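## Task

Scene 1: get both plates into the gray tray so that each rests flat on the tray floor. It only counts if they stay there with the robot no longer holding or propping them.

## Robot and tools

Robot: two arms, left_arm and right_arm. Each ends in a vacuum suction cup, not fingers. The tracked point is the cup point, the centre of the cup rim when nothing touches it. The cup faces along that point's own +z axis. About 7 cm back from the rim the tool widens, with its body and camera sticking out up to about 8 cm sideways.

World frame (used in results): origin on the table surface midway between the arms, +z up, +x out over the table, left_arm on the +y side. The arm names do not match image left or right. Positions are in metres, orientations are quaternions in w,x,y,z order.

Row format: always 14 numbers, each in [-1, 1]. Order: left dx, dy, dz, rx, ry, rz, left suction, then right dx, dy, dz, rx, ry, rz, right suction. dx to rz are offsets, not poses, expressed in the cup point's own axes (tool frame), not world axes. Scale: 1.0 means 0.6 m of travel or 180 degrees of turn; rx, ry, rz form one rotation vector. Suction is a fraction of full vacuum (about 55 kPa below ambient); 0.05 or less switches it off. It persists, so to keep an arm's suction unchanged, resend its previous value; a 0 there switches it off.

execute_actions: argument actions is a list of actions. Each action is a table of up to 15 rows, one row per 1/30 s step, so an action lasts 0.5 s; if fewer rows are given, the last one is repeated. Every row of an action is an offset from the cup pose at the start of that action (for the first action in a call, the last pose a result reported), not from the previous row. An empty list just returns state and images.

Per-step clipping: each step the commanded pose is limited to 70 mm and 16 degrees from the measured pose, so large offsets need several actions. After an action an arm drifts on at most to its last clipped pose, so send the remainder next. Position wins over orientation when both cannot be met. Elbows cannot fully straighten.

move: target is one 14-number row of offsets in the cup frame, measured from the pose in the latest result that showed one. speed is the path top speed in m/s, 0.002 to 0.5, default 0.25; turning is capped at twice that in rad/s. Paths are straight, end together, last 0.5 to 10 s, and are cut at 10 s. They ignore obstacles and the other arm, and the real cup can lag, wander, or exceed speed, especially near full reach. Suction values go out at the start. Faster contact hits harder, and a target set further beyond a contact pushes harder. blocking=false returns after 0.5 s while motion continues; then use wait or stop before any other move or execute_actions. The result adds a move: line with the ending (done, off_target, moving, held, fault), active limits (paced: the sent pose was clipped; held: a check blocked some steps, after which the arm may jump faster than speed), and each cup point's remaining distance. If only one arm is named, the other finished at rest.

wait: seconds from 0 to 10; arms keep their last command; a running move goes on, and the wait returns early when it ends. stop: no arguments; brakes a running move, needing room to slow. zoom_image: camera is cam_left_wrist or cam_right_wrist, region [x0, y0, x1, y1] in pixels of that camera's latest image (top-left is 0,0), at most 504 by 504. finished_scene: scene is 1 or 2; irreversible; the goal must already hold and keep holding. Answering without any tool call ends all remaining scenes.

Results: the state line gives both cup poses (less accurate at long reach); Hand target lines show where the controller is now steering each cup; a pose unreachable line means a clearance check altered or blocked that arm's command. suction_measured is the vacuum reached; part_present turns 1 at 0.50 and back to 0 below 0.45. Joint positions and torques are listed (torques are offset and noisy). Cameras are two 616x616 fisheye wrist cameras with calibration supplied; it may be slightly off per scene.

Picking: turn suction on and press the 29 mm rim fully onto a smooth flat patch of the plate, clear of its edge, holes or seams. Near 0 means no seal; a good seal settles no more than 0.15 under the command, dipping up to 0.04 between pump cycles. Under vacuum the cup shortens, so a held plate sits up to about 10 mm nearer the tool. Vacuum alone can lift a resting plate. To release, lower the plate onto its support, then set suction to 0; the cup may still touch it until moved 15 mm away. If the cup seals to the table it pins the tool; switch suction off.

Avoid: knocking anything off the table (ends the scene), arms striking each other, hard pushes, drops and slams. Reaching a joint load limit (50.7 N m for the first four joints, 31.9 for the last three) causes a torque fault: the arm halts 10 s and the rest of the call is skipped. Holding loads heats motors: a MOTOR HOT warning appears at 60 °C, and at 75 °C an OVER-TEMPERATURE FAULT lets the arm sag. To park an arm, send the offset back to its desired pose in a reply's first call and zeros afterwards. The simulation keeps running while you think, holding the last command, and loose objects may get nudged occasionally.

Each tool is called after "Emit:" as name([rows], argument=value, ...), one row to a line, values as JSON.

## Session

Emit:
execute_actions(actions=[])

Emit:
zoom_image(camera="cam_left_wrist", region=[100,60,600,560])

Emit:
zoom_image(camera="cam_right_wrist", region=[20,60,520,560])

Scene clock: 0.00 s.
left_arm: end_effector_position=(+0.4847, +0.3322, +0.2070) suction_measured=0.00 part_present=0 end_effector_quat_wxyz=(-0.001, -0.285, +0.958, +0.000) | right_arm: end_effector_position=(+0.4078, -0.4269, +0.2076) suction_measured=0.00 part_present=0 end_effector_quat_wxyz=(+0.001, +0.323, +0.947, +0.000)
Joint positions: left_arm=[-0.054  0.433 -0.002  1.656  0.001  1.055 -2.672] | right_arm=[-0.053  0.433 -0.003  1.654  0.002  1.052  2.561]
Joint velocities: left_arm=[ 0.001  0.001  0.001 -0.     0.001 -0.    -0.   ] | right_arm=[-0.001 -0.     0.    -0.001  0.     0.001 -0.   ]
Joint torques (N m, as the joint torque sensors report them, + toward a larger angle): no reading
Hand target (left_arm): +0.485, +0.332, +0.207; -0.001, -0.285, +0.958, +0.000
Hand target (right_arm): +0.408, -0.427, +0.208; +0.001, +0.323, +0.947, +0.000

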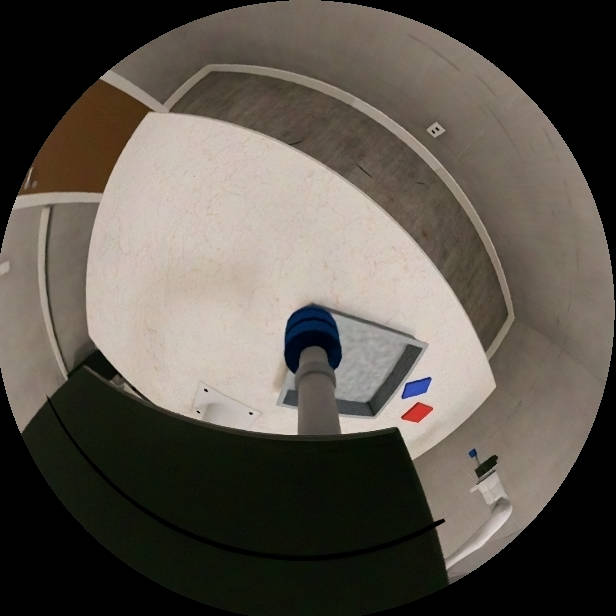

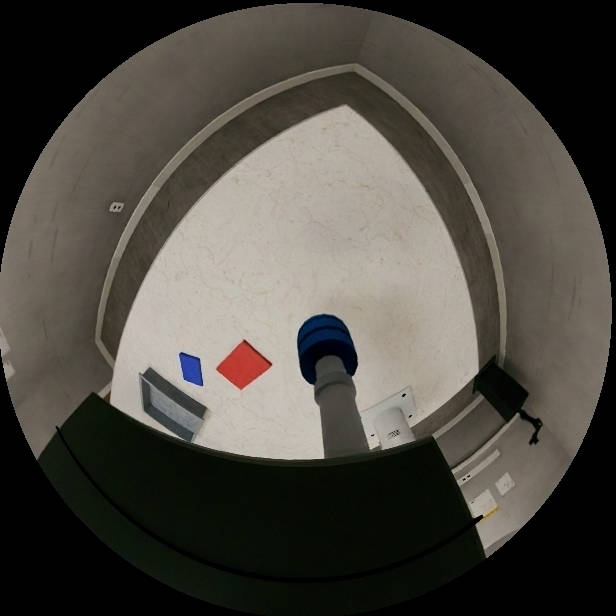

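Region (100, 60, 600, 560) of cam_left_wrist's 616x616 image, scaled by 1.008, with more detail than that image has.

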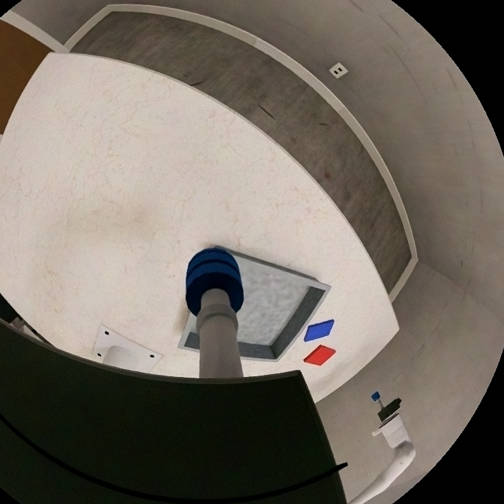

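Region (20, 60, 520, 560) of cam_right_wrist's 616x616 image, scaled by 1.008, with more detail than that image has.

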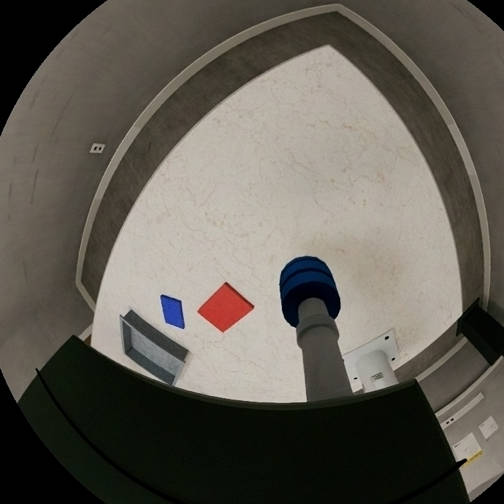

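Emit:
move(target=[0.46,-0.55,0.17,0,0,0,0,0.1,0.03,0.1,0,0,0,0], speed=0.4)

Scene clock: 8.77 s.
left_arm: end_effector_position=(+0.4335, -0.0943, +0.1050) suction_measured=0.00 part_present=0 end_effector_quat_wxyz=(-0.000, -0.285, +0.958, +0.001) | right_arm: end_effector_position=(+0.3714, -0.3757, +0.1475) suction_measured=0.00 part_present=0 end_effector_quat_wxyz=(+0.001, +0.322, +0.947, +0.000)
Joint positions: left_arm=[ 0.747  0.801  0.099  1.344 -0.085  1.003 -1.753] | right_arm=[-0.156  0.44  -0.022  1.879  0.013  0.82   2.433]
Joint velocities: left_arm=[ 0.003  0.003 -0.    -0.001 -0.001  0.     0.001] | right_arm=[-0.003  0.    -0.001 -0.    -0.001 -0.     0.   ]
Joint torques (N m, as the joint torque sensors report them, + toward a larger angle): left_arm=[  0.34 -19.44   1.15  -6.59  -0.33   0.23   0.13] | right_arm=[  0.5  -13.59  -0.36  -5.61  -0.07   0.09   0.  ]
Hand target (left_arm): +0.433, -0.094, +0.105; -0.000, -0.285, +0.959, +0.002
Hand target (right_arm): +0.371, -0.376, +0.148; +0.001, +0.322, +0.947, +0.000
Off the commanded pose (left_arm): 0.001 m, 0 deg.
Off the commanded pose (right_arm): 0.000 m, 0 deg.
move: done; limits=paced
camera_calibration (this result's frames):
cam_left_wrist: T_world_to_cam=[[0.577185, -0.816587, 0.00652574, -0.329818], [-0.765514, -0.538269, 0.352497, 0.251597], [-0.284332, -0.208452, -0.93579, 0.305884], [0, 0, 0, 1]] pos_world=[0.46994, -0.070136, 0.199708]
cam_right_wrist: T_world_to_cam=[[-0.631112, -0.775557, 0.0144455, -0.0494394], [-0.732764, 0.602192, 0.316895, 0.468778], [-0.254469, 0.189411, -0.948351, 0.407395], [0, 0, 0, 1]] pos_world=[0.415971, -0.397802, 0.238514]

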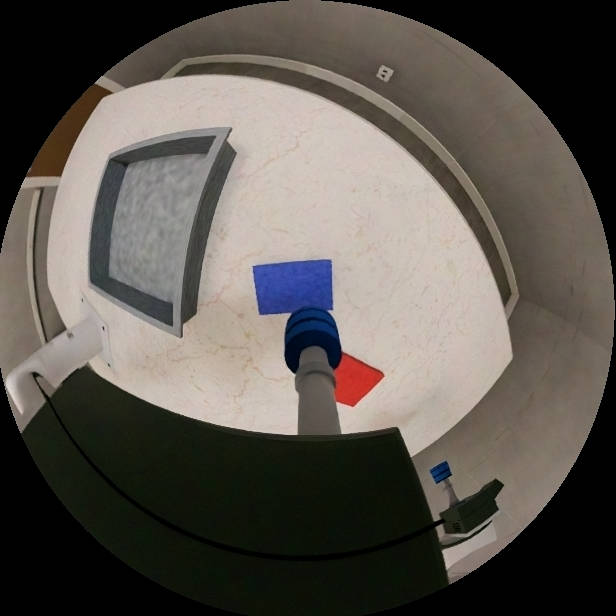

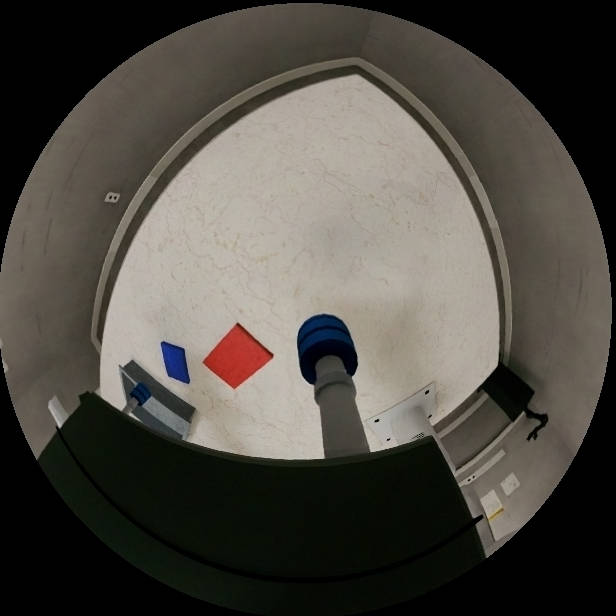

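Emit:
move(target=[0,0.02,0.125,0,0,0,1,0,0,0,0,0,0,0])

Emit:
move(target=[0,0,0.036,0,0,0,1,0,0,0,0,0,0,0], speed=0.03)

Scene clock: 11.23 s.
left_arm: end_effector_position=(+0.4271, -0.0842, +0.0302) suction_measured=0.00 part_present=0 end_effector_quat_wxyz=(-0.000, -0.285, +0.958, +0.001) | right_arm: end_effector_position=(+0.3714, -0.3757, +0.1475) suction_measured=0.00 part_present=0 end_effector_quat_wxyz=(+0.001, +0.322, +0.947, +0.000)
Joint positions: left_arm=[ 0.747  0.889  0.086  1.445 -0.094  0.814 -1.75 ] | right_arm=[-0.156  0.44  -0.022  1.879  0.013  0.82   2.433]
Joint velocities: left_arm=[-0.001  0.007 -0.001  0.    -0.001 -0.001 -0.   ] | right_arm=[ 0.    -0.    -0.    -0.     0.     0.    -0.001]
Joint torques (N m, as the joint torque sensors report them, + toward a larger angle): left_arm=[  0.6  -19.68   1.18  -5.46  -0.29   0.25   0.08] | right_arm=[  0.4  -13.96  -0.24  -5.53   0.01   0.04  -0.09]
Hand target (left_arm): +0.427, -0.084, +0.030; -0.000, -0.285, +0.958, +0.001
Hand target (right_arm): +0.371, -0.376, +0.148; +0.001, +0.322, +0.947, +0.000
Off the commanded pose (left_arm): 0.000 m, 0 deg.
Off the commanded pose (right_arm): 0.000 m, 0 deg.
move: done
camera_calibration (this result's frames):
cam_left_wrist: T_world_to_cam=[[0.577178, -0.81659, 0.00681343, -0.317368], [-0.765661, -0.538242, 0.352219, 0.278535], [-0.283951, -0.20851, -0.935893, 0.236016], [0, 0, 0, 1]] pos_world=[0.463459, -0.0600277, 0.124943]
cam_right_wrist: T_world_to_cam=[[-0.631112, -0.775557, 0.0144448, -0.0494387], [-0.732764, 0.602192, 0.316894, 0.468779], [-0.254468, 0.189411, -0.948351, 0.407395], [0, 0, 0, 1]] pos_world=[0.415972, -0.397802, 0.238514]

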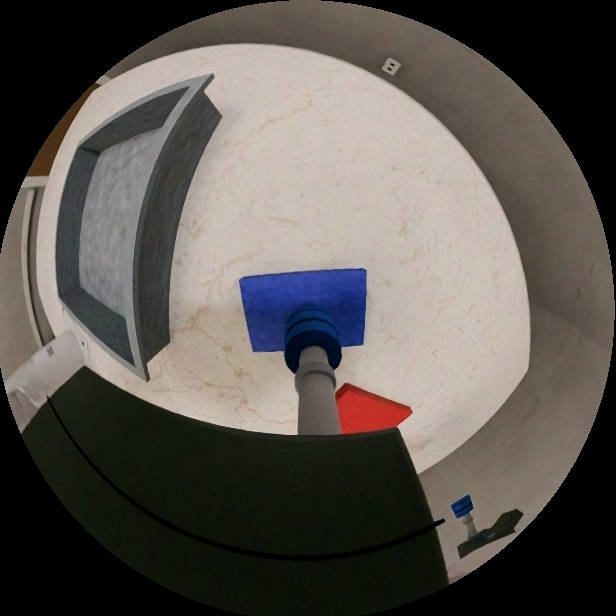

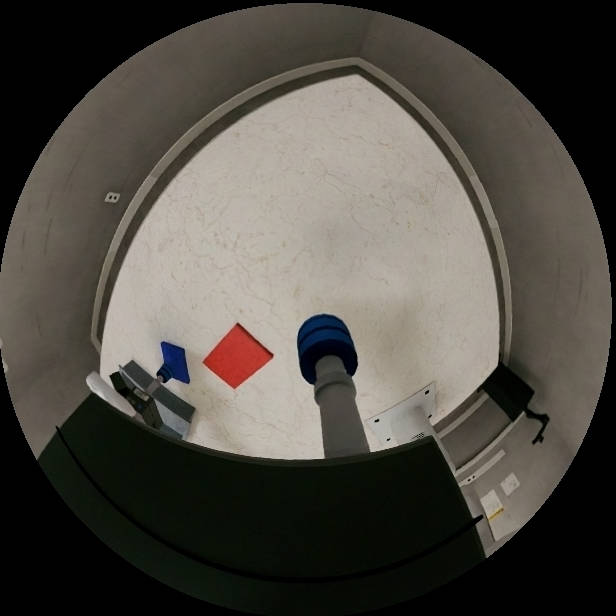

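Scene clock: 12.20 s.
left_arm: end_effector_position=(+0.4270, -0.0841, +0.0086) suction_measured=0.24 part_present=0 end_effector_quat_wxyz=(-0.000, -0.285, +0.958, +0.001) | right_arm: end_effector_position=(+0.3714, -0.3757, +0.1475) suction_measured=0.00 part_present=0 end_effector_quat_wxyz=(+0.001, +0.322, +0.947, +0.000)
Joint positions: left_arm=[ 0.749  0.926  0.082  1.451 -0.096  0.771 -1.748] | right_arm=[-0.156  0.44  -0.022  1.879  0.013  0.82   2.433]
Joint velocities: left_arm=[ 0.001  0.004  0.     0.     0.    -0.    -0.   ] | right_arm=[-0.    -0.     0.001  0.002 -0.     0.     0.001]
Joint torques (N m, as the joint torque sensors report them, + toward a larger angle): left_arm=[  0.64 -20.03   1.24  -5.29  -0.28   0.38   0.07] | right_arm=[  0.5  -13.67  -0.24  -5.53   0.02   0.03  -0.13]
Hand target (left_arm): +0.427, -0.084, +0.009; -0.000, -0.285, +0.958, +0.001
Hand target (right_arm): +0.371, -0.376, +0.148; +0.001, +0.322, +0.947, +0.000
Off the commanded pose (left_arm): 0.000 m, 0 deg.
Off the commanded pose (right_arm): 0.000 m, 0 deg.
move: done
camera_calibration (this result's frames):
cam_left_wrist: T_world_to_cam=[[0.577171, -0.816597, 0.00661692, -0.31712], [-0.765639, -0.5383, 0.352179, 0.286162], [-0.284027, -0.208334, -0.935909, 0.215822], [0, 0, 0, 1]] pos_world=[0.463428, -0.0599548, 0.103307]
cam_right_wrist: T_world_to_cam=[[-0.631113, -0.775557, 0.0144441, -0.049438], [-0.732764, 0.602192, 0.316894, 0.46878], [-0.254467, 0.189411, -0.948351, 0.407395], [0, 0, 0, 1]] pos_world=[0.415973, -0.397802, 0.238514]

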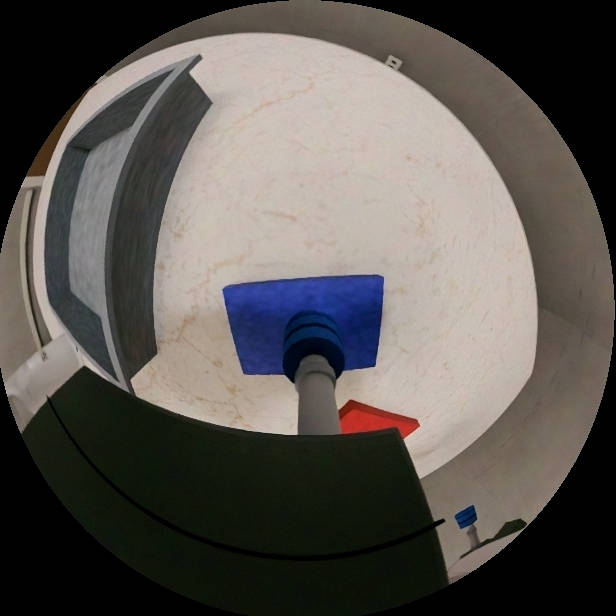

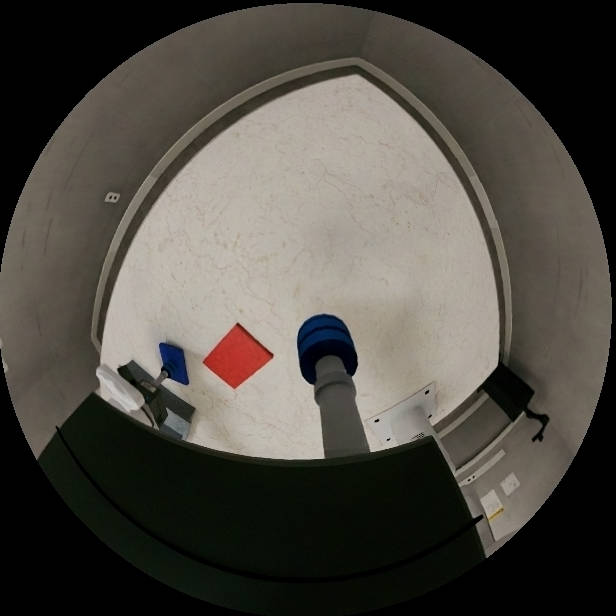

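Emit:
move(target=[0,0,-0.14,0,0,0,1,0,0,0,0,0,0,0], speed=0.15)

Emit:
move(target=[-0.177,0.43,0,0,0,0.13,1,0.17,0.205,0.16,0,0,0,0])

Scene clock: 15.07 s.
left_arm: end_effector_position=(+0.4270, -0.0842, +0.0924) suction_measured=0.98 part_present=1 end_effector_quat_wxyz=(-0.000, -0.285, +0.958, +0.001) | right_arm: end_effector_position=(+0.3714, -0.3757, +0.1475) suction_measured=0.00 part_present=0 end_effector_quat_wxyz=(+0.001, +0.322, +0.947, +0.000)
Joint positions: left_arm=[ 0.742  0.794  0.097  1.407 -0.086  0.948 -1.756] | right_arm=[-0.156  0.44  -0.022  1.879  0.013  0.82   2.433]
Joint velocities: left_arm=[-0.001 -0.004  0.    -0.     0.001  0.    -0.   ] | right_arm=[-0.001  0.    -0.     0.001  0.     0.001  0.001]
Joint torques (N m, as the joint torque sensors report them, + toward a larger angle): left_arm=[  0.49 -19.39   1.13  -6.15  -0.24   0.29   0.2 ] | right_arm=[  0.24 -13.69  -0.25  -5.59  -0.02   0.01  -0.18]
Hand target (left_arm): +0.427, -0.084, +0.093; -0.000, -0.285, +0.958, +0.001
Hand target (right_arm): +0.371, -0.376, +0.148; +0.001, +0.322, +0.947, +0.000
Off the commanded pose (left_arm): 0.000 m, 0 deg.
Off the commanded pose (right_arm): 0.000 m, 0 deg.
move: done
camera_calibration (this result's frames):
cam_left_wrist: T_world_to_cam=[[0.577225, -0.81656, 0.00641254, -0.317687], [-0.765464, -0.538337, 0.352502, 0.256423], [-0.284387, -0.208382, -0.935789, 0.294392], [0, 0, 0, 1]] pos_world=[0.463381, -0.0600223, 0.187136]
cam_right_wrist: T_world_to_cam=[[-0.631113, -0.775556, 0.0144433, -0.0494372], [-0.732764, 0.602192, 0.316893, 0.468781], [-0.254466, 0.189412, -0.948351, 0.407395], [0, 0, 0, 1]] pos_world=[0.415973, -0.397803, 0.238514]

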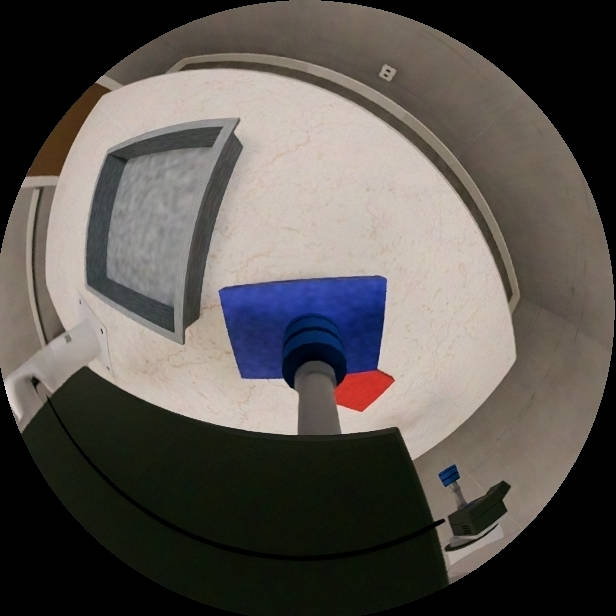

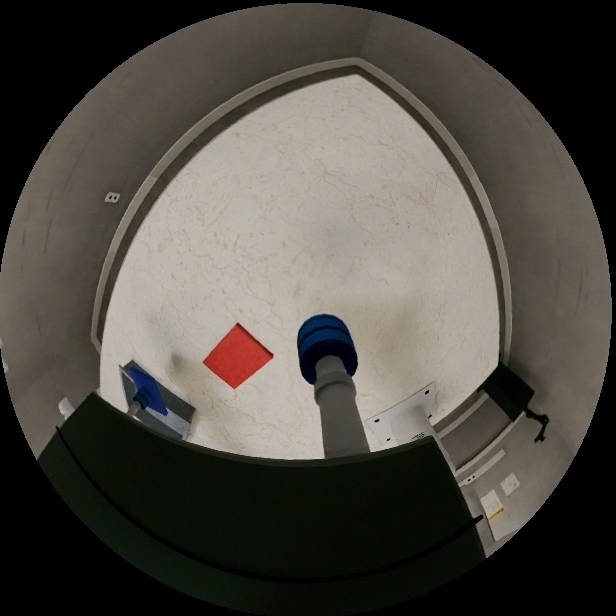

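Scene clock: 16.80 s.
left_arm: end_effector_position=(+0.3749, +0.1895, +0.0925) suction_measured=0.99 part_present=1 end_effector_quat_wxyz=(-0.001, -0.085, +0.996, +0.001) | right_arm: end_effector_position=(+0.3656, -0.2153, +0.0514) suction_measured=0.00 part_present=0 end_effector_quat_wxyz=(+0.001, +0.323, +0.947, +0.001)
Joint positions: left_arm=[ 0.182  0.472  0.185  2.108 -0.155  0.576 -2.546] | right_arm=[-0.528  0.659 -0.029  1.897  0.03   0.583  2.042]
Joint velocities: left_arm=[-0.007 -0.001 -0.003 -0.     0.004 -0.    -0.003] | right_arm=[-0.001  0.001  0.     0.002  0.001  0.     0.002]
Joint torques (N m, as the joint torque sensors report them, + toward a larger angle): left_arm=[  0.33 -12.19   1.31  -4.13  -0.33   0.26   0.17] | right_arm=[  0.35 -15.65  -0.39  -4.09   0.06   0.05  -0.17]
Hand target (left_arm): +0.375, +0.190, +0.093; -0.001, -0.085, +0.996, +0.001
Hand target (right_arm): +0.366, -0.215, +0.051; +0.001, +0.322, +0.947, +0.001
Off the commanded pose (left_arm): 0.001 m, 0 deg.
Off the commanded pose (right_arm): 0.001 m, 0 deg.
move: done
camera_calibration (this result's frames):
cam_left_wrist: T_world_to_cam=[[0.20521, -0.97869, 0.00739589, 0.105984], [-0.915506, -0.189279, 0.354995, 0.353806], [-0.346031, -0.0796197, -0.934839, 0.335316], [0, 0, 0, 1]] pos_world=[0.418192, 0.197392, 0.187083]
cam_right_wrist: T_world_to_cam=[[-0.631277, -0.775443, 0.0133432, 0.0728346], [-0.732495, 0.60179, 0.318277, 0.398182], [-0.254836, 0.191147, -0.947904, 0.284883], [0, 0, 0, 1]] pos_world=[0.410243, -0.237598, 0.142338]

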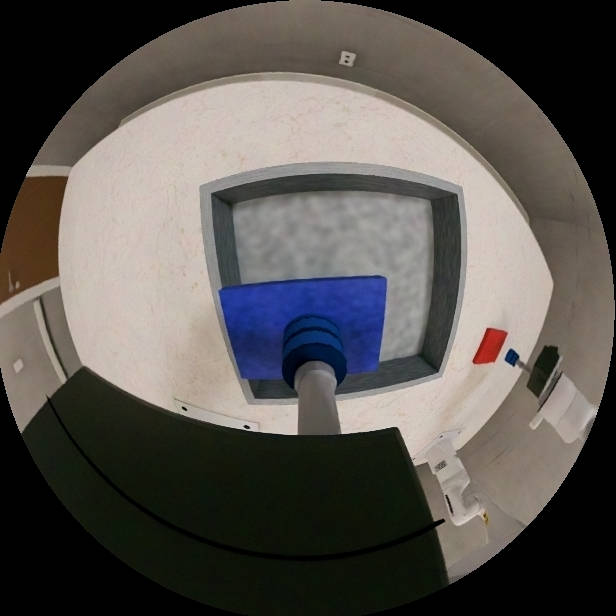

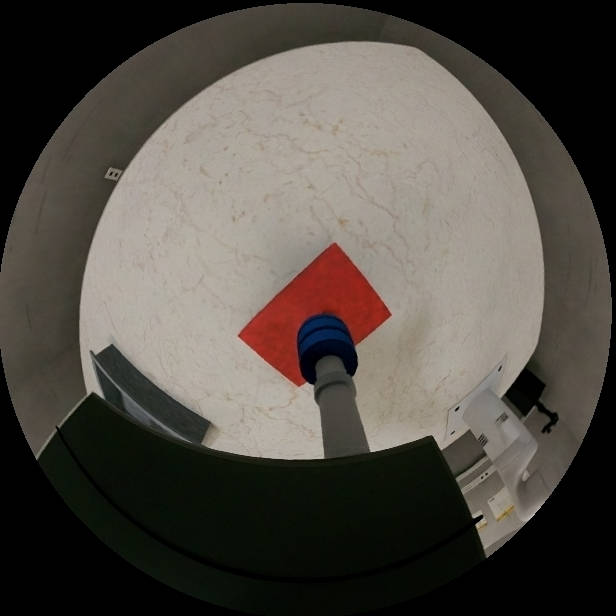

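Emit:
move(target=[-0.07,0,0.11,0,0,0,1,0.007,0.006,0.04,0,0,0,1], speed=0.15)

Emit:
move(target=[0,0,0.03,0,0,0,1,0,0,0.031,0,0,0,1], speed=0.03)

Scene clock: 19.83 s.
left_arm: end_effector_position=(+0.4165, +0.1966, +0.0267) suction_measured=0.99 part_present=1 end_effector_quat_wxyz=(-0.001, -0.085, +0.996, +0.001) | right_arm: end_effector_position=(+0.3645, -0.2099, +0.0274) suction_measured=0.00 part_present=0 end_effector_quat_wxyz=(+0.001, +0.323, +0.947, +0.001)
Joint positions: left_arm=[ 0.178  0.676  0.139  2.031 -0.203  0.45  -2.555] | right_arm=[-0.543  0.711 -0.026  1.906  0.032  0.523  2.028]
Joint velocities: left_arm=[ 0.001  0.007 -0.001 -0.001  0.001  0.    -0.   ] | right_arm=[-0.001  0.001 -0.    -0.002  0.001 -0.     0.001]
Joint torques (N m, as the joint torque sensors report them, + toward a larger angle): left_arm=[  0.55 -14.95   1.24  -3.33  -0.3    0.29   0.25] | right_arm=[  0.33 -16.32  -0.23  -3.68  -0.06   0.01  -0.13]
Hand target (left_arm): +0.416, +0.197, +0.026; -0.001, -0.085, +0.996, +0.001
Hand target (right_arm): +0.364, -0.210, +0.027; +0.000, +0.323, +0.947, +0.001
Off the commanded pose (left_arm): 0.000 m, 0 deg.
Off the commanded pose (right_arm): 0.000 m, 0 deg.
move: done
camera_calibration (this result's frames):
cam_left_wrist: T_world_to_cam=[[0.205059, -0.978723, 0.00724558, 0.104978], [-0.915809, -0.189255, 0.354227, 0.416657], [-0.345319, -0.0792731, -0.935131, 0.288409], [0, 0, 0, 1]] pos_world=[0.459644, 0.204462, 0.121349]
cam_right_wrist: T_world_to_cam=[[-0.631338, -0.775397, 0.0131207, 0.0767421], [-0.732448, 0.601756, 0.318448, 0.40166], [-0.254819, 0.191438, -0.947849, 0.260867], [0, 0, 0, 1]] pos_world=[0.409119, -0.232136, 0.118348]

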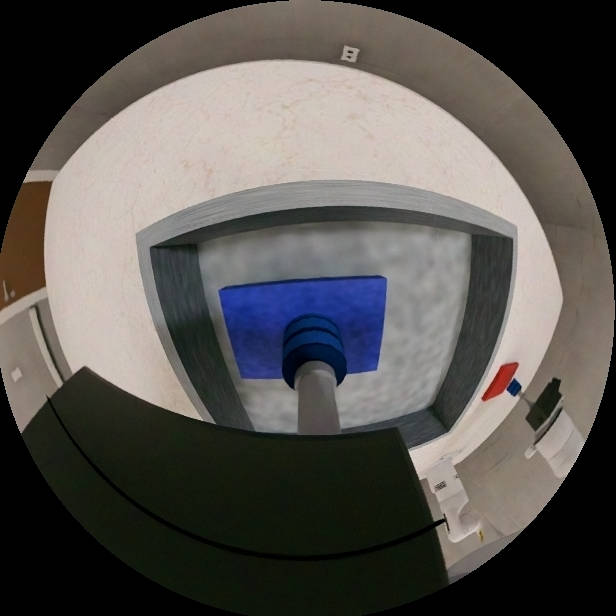

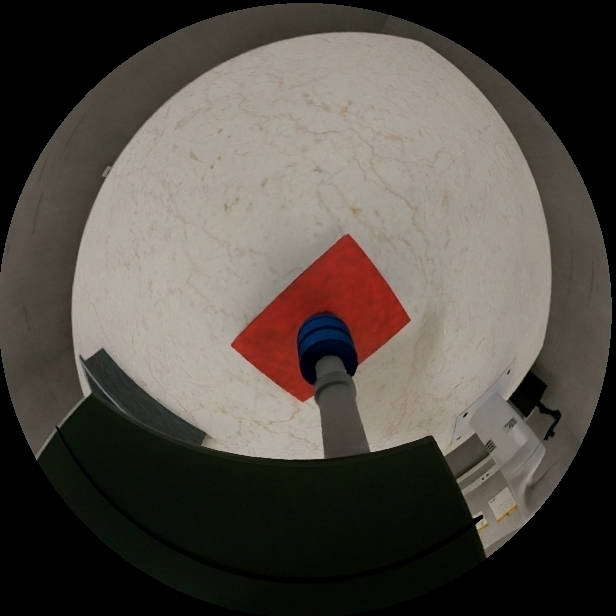

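Scene clock: 20.70 s.
left_arm: end_effector_position=(+0.4166, +0.1967, +0.0089) suction_measured=1.00 part_present=1 end_effector_quat_wxyz=(-0.001, -0.085, +0.996, +0.001) | right_arm: end_effector_position=(+0.3644, -0.2099, +0.0088) suction_measured=0.40 part_present=0 end_effector_quat_wxyz=(+0.000, +0.323, +0.947, +0.001)
Joint positions: left_arm=[ 0.189  0.719  0.123  2.036 -0.212  0.401 -2.547] | right_arm=[-0.544  0.752 -0.024  1.912  0.033  0.476  2.027]
Joint velocities: left_arm=[ 0.002  0.006  0.001 -0.     0.    -0.002  0.001] | right_arm=[-0.001  0.004  0.002  0.002  0.001 -0.    -0.002]
Joint torques (N m, as the joint torque sensors report them, + toward a larger angle): left_arm=[  0.54 -14.93   1.13  -2.95  -0.36   0.27   0.12] | right_arm=[  0.5  -16.64  -0.53  -3.48   0.1    0.17  -0.22]
Hand target (left_arm): +0.416, +0.197, +0.009; -0.001, -0.085, +0.996, +0.001
Hand target (right_arm): +0.364, -0.210, +0.009; +0.000, +0.323, +0.947, +0.001
Off the commanded pose (left_arm): 0.000 m, 0 deg.
Off the commanded pose (right_arm): 0.000 m, 0 deg.
move: done
camera_calibration (this result's frames):
cam_left_wrist: T_world_to_cam=[[0.205145, -0.978705, 0.0072537, 0.105115], [-0.915929, -0.189364, 0.353857, 0.423172], [-0.344948, -0.079236, -0.935271, 0.271613], [0, 0, 0, 1]] pos_world=[0.459724, 0.204532, 0.103527]
cam_right_wrist: T_world_to_cam=[[-0.63137, -0.775369, 0.0132074, 0.0769429], [-0.732343, 0.601762, 0.318679, 0.407479], [-0.255042, 0.191532, -0.947771, 0.243261], [0, 0, 0, 1]] pos_world=[0.409036, -0.232139, 0.0996848]

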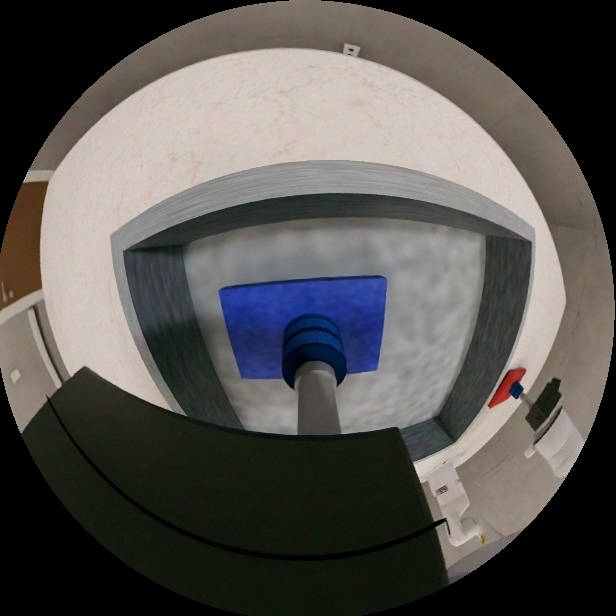

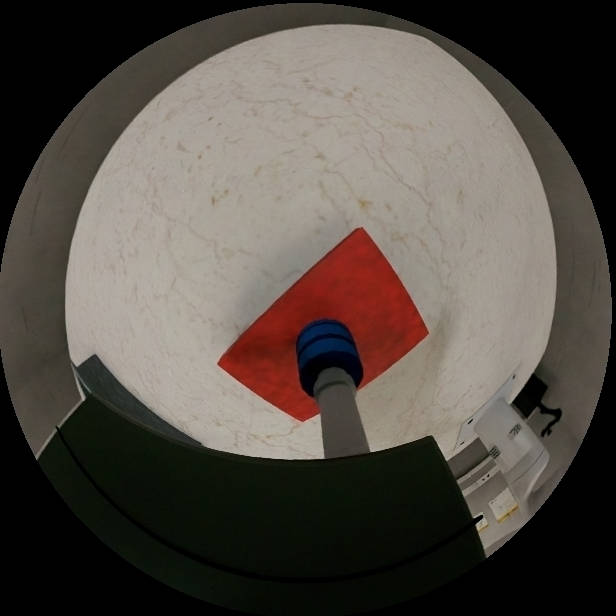

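Emit:
execute_actions([
  [[0,0,0.006,0,0,0,1,0,0,0,0,0,0,1]],
  [[0,0,0,0,0,0,0,0,0,0,0,0,0,1]],
])

Emit:
move(target=[0,0,-0.14,0,0,0,0,0,0,-0.14,0,0,0,1], speed=0.15)

Emit:
move(target=[0,0.36,-0.1,0,0,0,0,0.3,0.39,0,0,0,-0.08,1])

Scene clock: 24.00 s.
left_arm: end_effector_position=(+0.4169, +0.1967, +0.0060) suction_measured=0.00 part_present=0 end_effector_quat_wxyz=(-0.000, -0.085, +0.996, +0.001) | right_arm: end_effector_position=(+0.3644, -0.2098, +0.0088) suction_measured=0.99 part_present=1 end_effector_quat_wxyz=(+0.000, +0.323, +0.947, +0.001)
Joint positions: left_arm=[ 0.191  0.725  0.12   2.036 -0.213  0.392 -2.546] | right_arm=[-0.544  0.752 -0.024  1.911  0.034  0.476  2.027]
Joint velocities: left_arm=[-0.    -0.    -0.001 -0.    -0.001  0.     0.   ] | right_arm=[-0.001  0.     0.     0.002  0.    -0.001 -0.   ]
Joint torques (N m, as the joint torque sensors report them, + toward a larger angle): left_arm=[  0.5  -13.5    1.01  -2.96  -0.33  -0.03   0.15] | right_arm=[  0.47 -16.71  -0.29  -3.39   0.    -0.01  -0.13]
Hand target (left_arm): +0.417, +0.197, +0.005; -0.001, -0.085, +0.996, +0.001
Hand target (right_arm): +0.364, -0.210, +0.009; +0.000, +0.323, +0.947, +0.001
Off the commanded pose (left_arm): 0.001 m, 0 deg.
Off the commanded pose (right_arm): 0.000 m, 0 deg.
camera_calibration (this result's frames):
cam_left_wrist: T_world_to_cam=[[0.205115, -0.978708, 0.00762231, 0.105045], [-0.916421, -0.189315, 0.352607, 0.424713], [-0.343656, -0.0793102, -0.93574, 0.268547], [0, 0, 0, 1]] pos_world=[0.459957, 0.204511, 0.100733]
cam_right_wrist: T_world_to_cam=[[-0.63137, -0.775369, 0.013193, 0.076949], [-0.732348, 0.601761, 0.318669, 0.407485], [-0.255025, 0.191536, -0.947774, 0.24326], [0, 0, 0, 1]] pos_world=[0.409042, -0.232138, 0.0996877]

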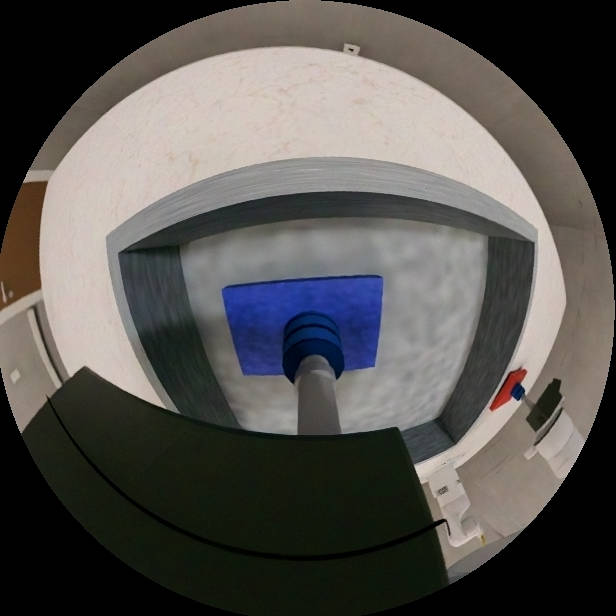

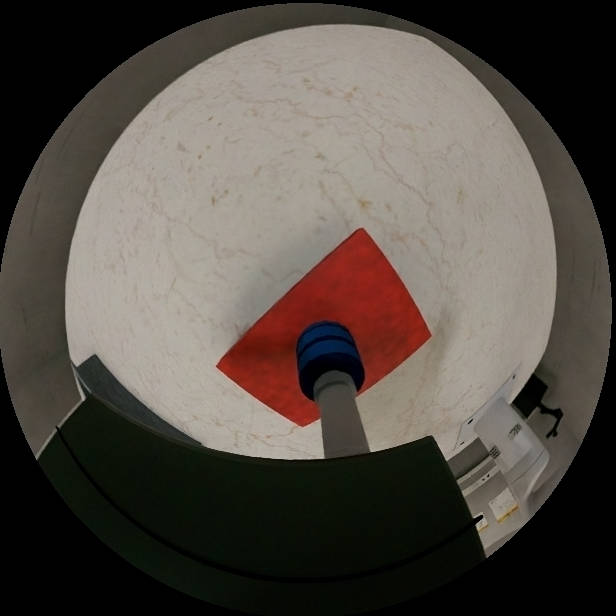

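Scene clock: 25.00 s.
left_arm: end_effector_position=(+0.4166, +0.1965, +0.0899) suction_measured=0.00 part_present=0 end_effector_quat_wxyz=(-0.000, -0.085, +0.996, +0.001) | right_arm: end_effector_position=(+0.3644, -0.2101, +0.0927) suction_measured=1.00 part_present=1 end_effector_quat_wxyz=(+0.001, +0.323, +0.947, +0.001)
Joint positions: left_arm=[ 0.142  0.535  0.186  1.992 -0.162  0.63  -2.59 ] | right_arm=[-0.54   0.577 -0.029  1.865  0.024  0.698  2.035]
Joint velocities: left_arm=[-0.002 -0.005 -0.001 -0.     0.001  0.    -0.001] | right_arm=[-0.001 -0.004  0.001  0.001 -0.     0.001  0.   ]
Joint torques (N m, as the joint torque sensors report them, + toward a larger angle): left_arm=[  0.71 -13.43   1.04  -4.4   -0.26   0.26   0.18] | right_arm=[  0.29 -15.42  -0.17  -4.96  -0.05  -0.09  -0.02]
Hand target (left_arm): +0.417, +0.197, +0.090; -0.000, -0.085, +0.996, +0.001
Hand target (right_arm): +0.364, -0.210, +0.093; +0.001, +0.323, +0.947, +0.001
Off the commanded pose (left_arm): 0.000 m, 0 deg.
Off the commanded pose (right_arm): 0.000 m, 0 deg.
move: done
camera_calibration (this result's frames):
cam_left_wrist: T_world_to_cam=[[0.205043, -0.97872, 0.00799858, 0.104252], [-0.916192, -0.189056, 0.353341, 0.394636], [-0.34431, -0.0797785, -0.93546, 0.347192], [0, 0, 0, 1]] pos_world=[0.459728, 0.20434, 0.184509]
cam_right_wrist: T_world_to_cam=[[-0.631285, -0.775426, 0.013938, 0.0755322], [-0.732394, 0.60197, 0.318168, 0.38099], [-0.255106, 0.190647, -0.947932, 0.322733], [0, 0, 0, 1]] pos_world=[0.409048, -0.232303, 0.183657]

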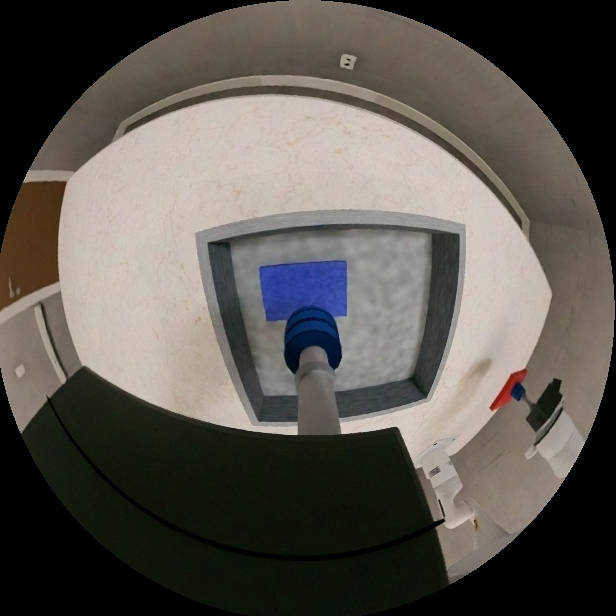

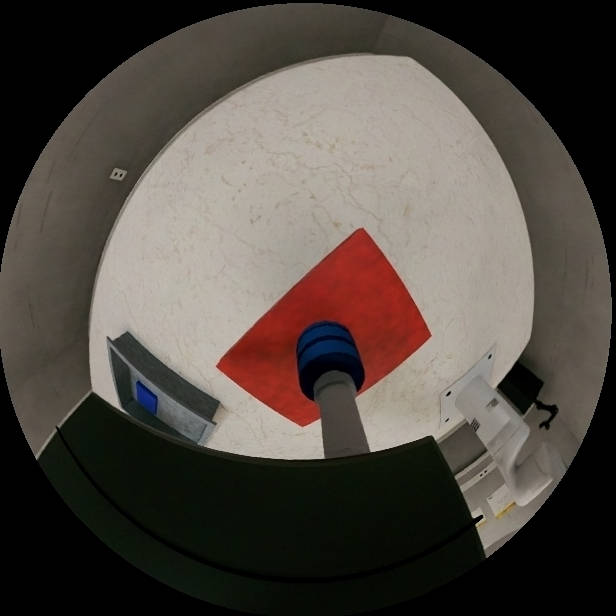

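Scene clock: 26.70 s.
left_arm: end_effector_position=(+0.3805, +0.4087, +0.1498) suction_measured=0.00 part_present=0 end_effector_quat_wxyz=(-0.001, -0.084, +0.996, -0.001) | right_arm: end_effector_position=(+0.3648, +0.0851, +0.0934) suction_measured=0.98 part_present=1 end_effector_quat_wxyz=(+0.000, +0.202, +0.979, +0.002)
Joint positions: left_arm=[-0.443  0.346  0.182  2.041 -0.088  0.762 -3.233] | right_arm=[-0.976  0.898 -0.081  1.17   0.071  1.074  1.807]
Joint velocities: left_arm=[-0.004 -0.002 -0.003 -0.     0.003 -0.    -0.003] | right_arm=[-0.003  0.011 -0.    -0.006 -0.     0.004 -0.002]
Joint torques (N m, as the joint torque sensors report them, + toward a larger angle): left_arm=[  0.88 -11.51   1.05  -5.41  -0.3    0.18   0.26] | right_arm=[  0.16 -21.75  -0.64  -7.07   0.02  -0.1   -0.1 ]
Hand target (left_arm): +0.380, +0.409, +0.150; -0.001, -0.085, +0.996, -0.001
Hand target (right_arm): +0.365, +0.085, +0.093; +0.000, +0.202, +0.979, +0.001
Off the commanded pose (left_arm): 0.001 m, 0 deg.
Off the commanded pose (right_arm): 0.000 m, 0 deg.
move: done
camera_calibration (this result's frames):
cam_left_wrist: T_world_to_cam=[[0.204382, -0.978838, 0.0101953, 0.318852], [-0.916255, -0.187628, 0.35394, 0.379835], [-0.344537, -0.0816804, -0.935213, 0.408547], [0, 0, 0, 1]] pos_world=[0.423618, 0.416743, 0.244389]
cam_right_wrist: T_world_to_cam=[[-0.420179, -0.907352, 0.012694, 0.239023], [-0.858397, 0.401967, 0.318712, 0.266302], [-0.294286, 0.123019, -0.947767, 0.287196], [0, 0, 0, 1]] pos_world=[0.413543, 0.0745027, 0.184287]

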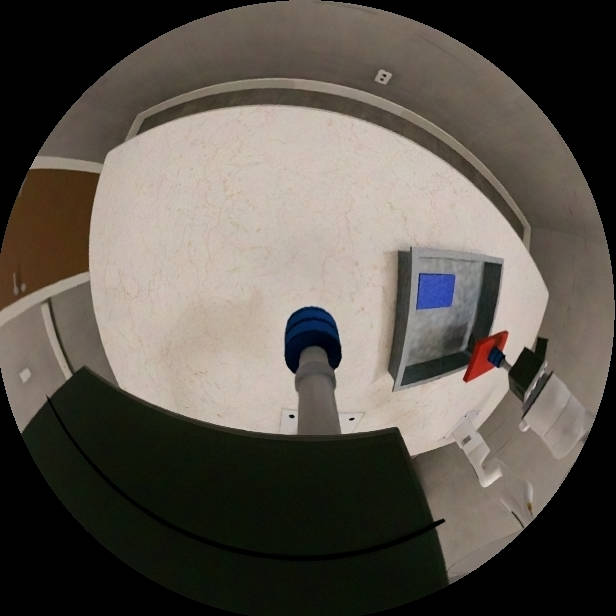

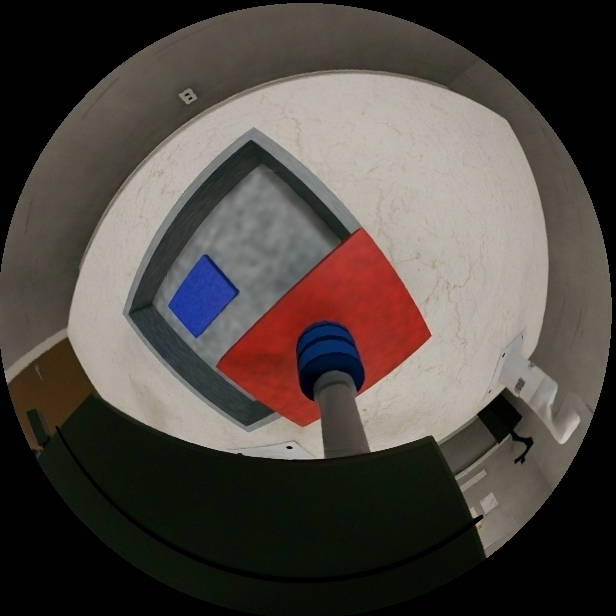

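Emit:
move(target=[0,0,0,0,0,0,0,0.005,0.014,0.11,0,0,0,1], speed=0.12)

Emit:
move(target=[0,0,0,0,0,0,0,0,0,0.032,0,0,0,1], speed=0.03)

Scene clock: 29.50 s.
left_arm: end_effector_position=(+0.3805, +0.4087, +0.1498) suction_measured=0.00 part_present=0 end_effector_quat_wxyz=(-0.001, -0.084, +0.996, -0.001) | right_arm: end_effector_position=(+0.3654, +0.0942, +0.0276) suction_measured=0.96 part_present=1 end_effector_quat_wxyz=(+0.000, +0.202, +0.979, +0.002)
Joint positions: left_arm=[-0.443  0.346  0.182  2.041 -0.088  0.762 -3.233] | right_arm=[-0.987  1.002 -0.078  1.178  0.078  0.961  1.795]
Joint velocities: left_arm=[ 0.    -0.001  0.001 -0.     0.001 -0.     0.   ] | right_arm=[ 0.     0.005  0.    -0.001 -0.     0.001  0.001]
Joint torques (N m, as the joint torque sensors report them, + toward a larger angle): left_arm=[  0.54 -11.18   1.02  -5.26  -0.35   0.26   0.12] | right_arm=[  0.35 -22.55  -0.62  -6.51   0.04   0.06  -0.14]
Hand target (left_arm): +0.381, +0.409, +0.150; -0.001, -0.084, +0.996, -0.001
Hand target (right_arm): +0.365, +0.094, +0.027; +0.000, +0.202, +0.979, +0.002
Off the commanded pose (left_arm): 0.000 m, 0 deg.
Off the commanded pose (right_arm): 0.000 m, 0 deg.
move: done
camera_calibration (this result's frames):
cam_left_wrist: T_world_to_cam=[[0.204386, -0.978837, 0.0101953, 0.318852], [-0.916255, -0.187632, 0.353938, 0.379838], [-0.344535, -0.0816813, -0.935213, 0.408548], [0, 0, 0, 1]] pos_world=[0.423618, 0.416744, 0.24439]
cam_right_wrist: T_world_to_cam=[[-0.420295, -0.907305, 0.0122366, 0.248381], [-0.858351, 0.401918, 0.318898, 0.284125], [-0.294255, 0.123528, -0.94771, 0.223868], [0, 0, 0, 1]] pos_world=[0.414147, 0.0835087, 0.118515]

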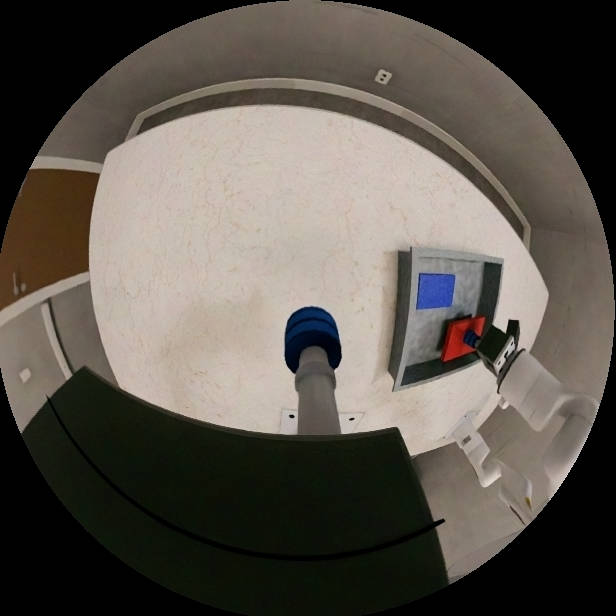

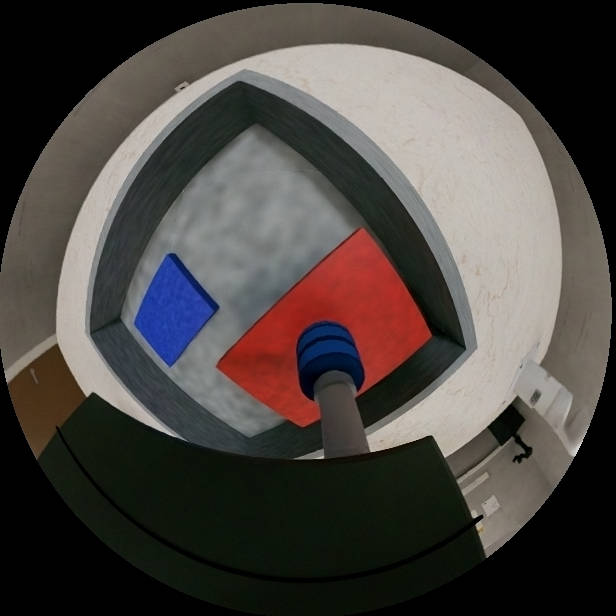

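Scene clock: 30.40 s.
left_arm: end_effector_position=(+0.3805, +0.4087, +0.1498) suction_measured=0.00 part_present=0 end_effector_quat_wxyz=(-0.001, -0.084, +0.996, -0.001) | right_arm: end_effector_position=(+0.3654, +0.0942, +0.0085) suction_measured=0.98 part_present=1 end_effector_quat_wxyz=(+0.000, +0.202, +0.979, +0.002)
Joint positions: left_arm=[-0.443  0.346  0.182  2.041 -0.088  0.762 -3.233] | right_arm=[-0.987  1.031 -0.077  1.183  0.08   0.927  1.793]
Joint velocities: left_arm=[ 0.001  0.    -0.001  0.    -0.    -0.001  0.   ] | right_arm=[-0.002  0.002 -0.001  0.002 -0.    -0.    -0.002]
Joint torques (N m, as the joint torque sensors report them, + toward a larger angle): left_arm=[  0.63 -11.15   0.89  -5.21  -0.26   0.27   0.14] | right_arm=[  0.28 -22.63  -0.5   -6.38   0.07   0.01  -0.11]
Hand target (left_arm): +0.381, +0.409, +0.150; -0.001, -0.084, +0.996, -0.001
Hand target (right_arm): +0.365, +0.094, +0.008; +0.000, +0.202, +0.979, +0.002
Off the commanded pose (left_arm): 0.000 m, 0 deg.
Off the commanded pose (right_arm): 0.000 m, 0 deg.
move: done
camera_calibration (this result's frames):
cam_left_wrist: T_world_to_cam=[[0.204385, -0.978837, 0.0101955, 0.318852], [-0.916255, -0.187631, 0.353937, 0.379838], [-0.344534, -0.0816812, -0.935214, 0.408548], [0, 0, 0, 1]] pos_world=[0.423619, 0.416744, 0.24439]
cam_right_wrist: T_world_to_cam=[[-0.420319, -0.907296, 0.0120725, 0.248692], [-0.858352, 0.401888, 0.318932, 0.29021], [-0.294217, 0.12369, -0.947701, 0.205738], [0, 0, 0, 1]] pos_world=[0.414164, 0.0835572, 0.0994189]

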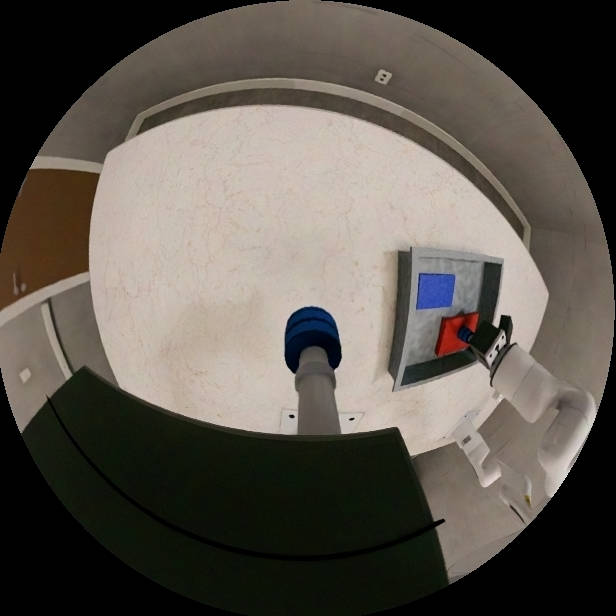

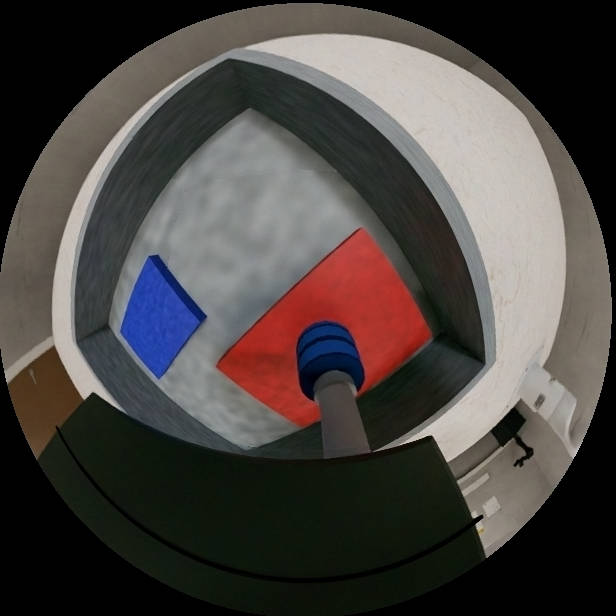

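Emit:
execute_actions([
  [[0,0,0,0,0,0,0,0,0,0.005,0,0,0,1]],
  [[0,0,0,0,0,0,0,0,0,0,0,0,0,0]],
  [[0,0,0,0,0,0,0,0,0,-0.11,0,0,0,0]],
])

Scene clock: 34.00 s.
left_arm: end_effector_position=(+0.3805, +0.4087, +0.1498) suction_measured=0.00 part_present=0 end_effector_quat_wxyz=(-0.001, -0.084, +0.996, -0.001) | right_arm: end_effector_position=(+0.3660, +0.0946, +0.0736) suction_measured=0.00 part_present=0 end_effector_quat_wxyz=(+0.001, +0.202, +0.979, +0.003)
Joint positions: left_arm=[-0.443  0.346  0.182  2.041 -0.088  0.762 -3.233] | right_arm=[-0.986  0.938 -0.079  1.152  0.072  1.048  1.799]
Joint velocities: left_arm=[ 0.    -0.001 -0.001  0.001  0.     0.    -0.   ] | right_arm=[ 0.001 -0.008 -0.001 -0.    -0.     0.002 -0.001]
Joint torques (N m, as the joint torque sensors report them, + toward a larger angle): left_arm=[  0.49 -11.2    0.93  -5.21  -0.31   0.2    0.07] | right_arm=[  0.28 -21.58  -0.48  -6.47   0.06  -0.03  -0.14]
Hand target (left_arm): +0.381, +0.409, +0.150; -0.001, -0.084, +0.996, -0.001
Hand target (right_arm): +0.366, +0.095, +0.074; +0.001, +0.202, +0.979, +0.003
Off the commanded pose (left_arm): 0.000 m, 0 deg.
Off the commanded pose (right_arm): 0.000 m, 0 deg.
camera_calibration (this result's frames):
cam_left_wrist: T_world_to_cam=[[0.204385, -0.978837, 0.0101961, 0.318852], [-0.916256, -0.187631, 0.353934, 0.379842], [-0.344531, -0.0816811, -0.935215, 0.408547], [0, 0, 0, 1]] pos_world=[0.423621, 0.416745, 0.24439]
cam_right_wrist: T_world_to_cam=[[-0.420419, -0.907281, 0.00940694, 0.248727], [-0.858989, 0.401337, 0.317909, 0.27013], [-0.292208, 0.125574, -0.948075, 0.266647], [0, 0, 0, 1]] pos_world=[0.414525, 0.0837684, 0.164585]

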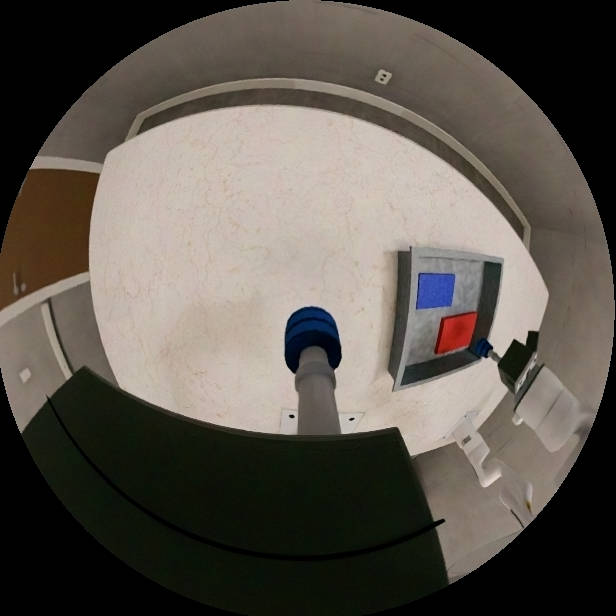

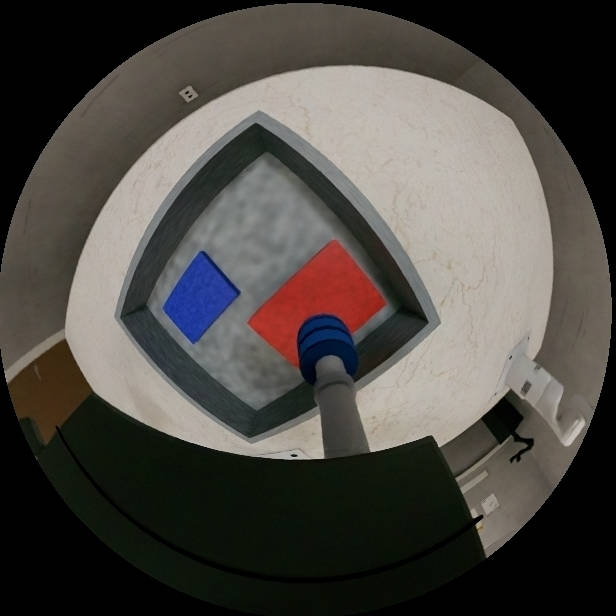

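Emit:
finished_scene(scene=1)

The scene is finished: the task was done.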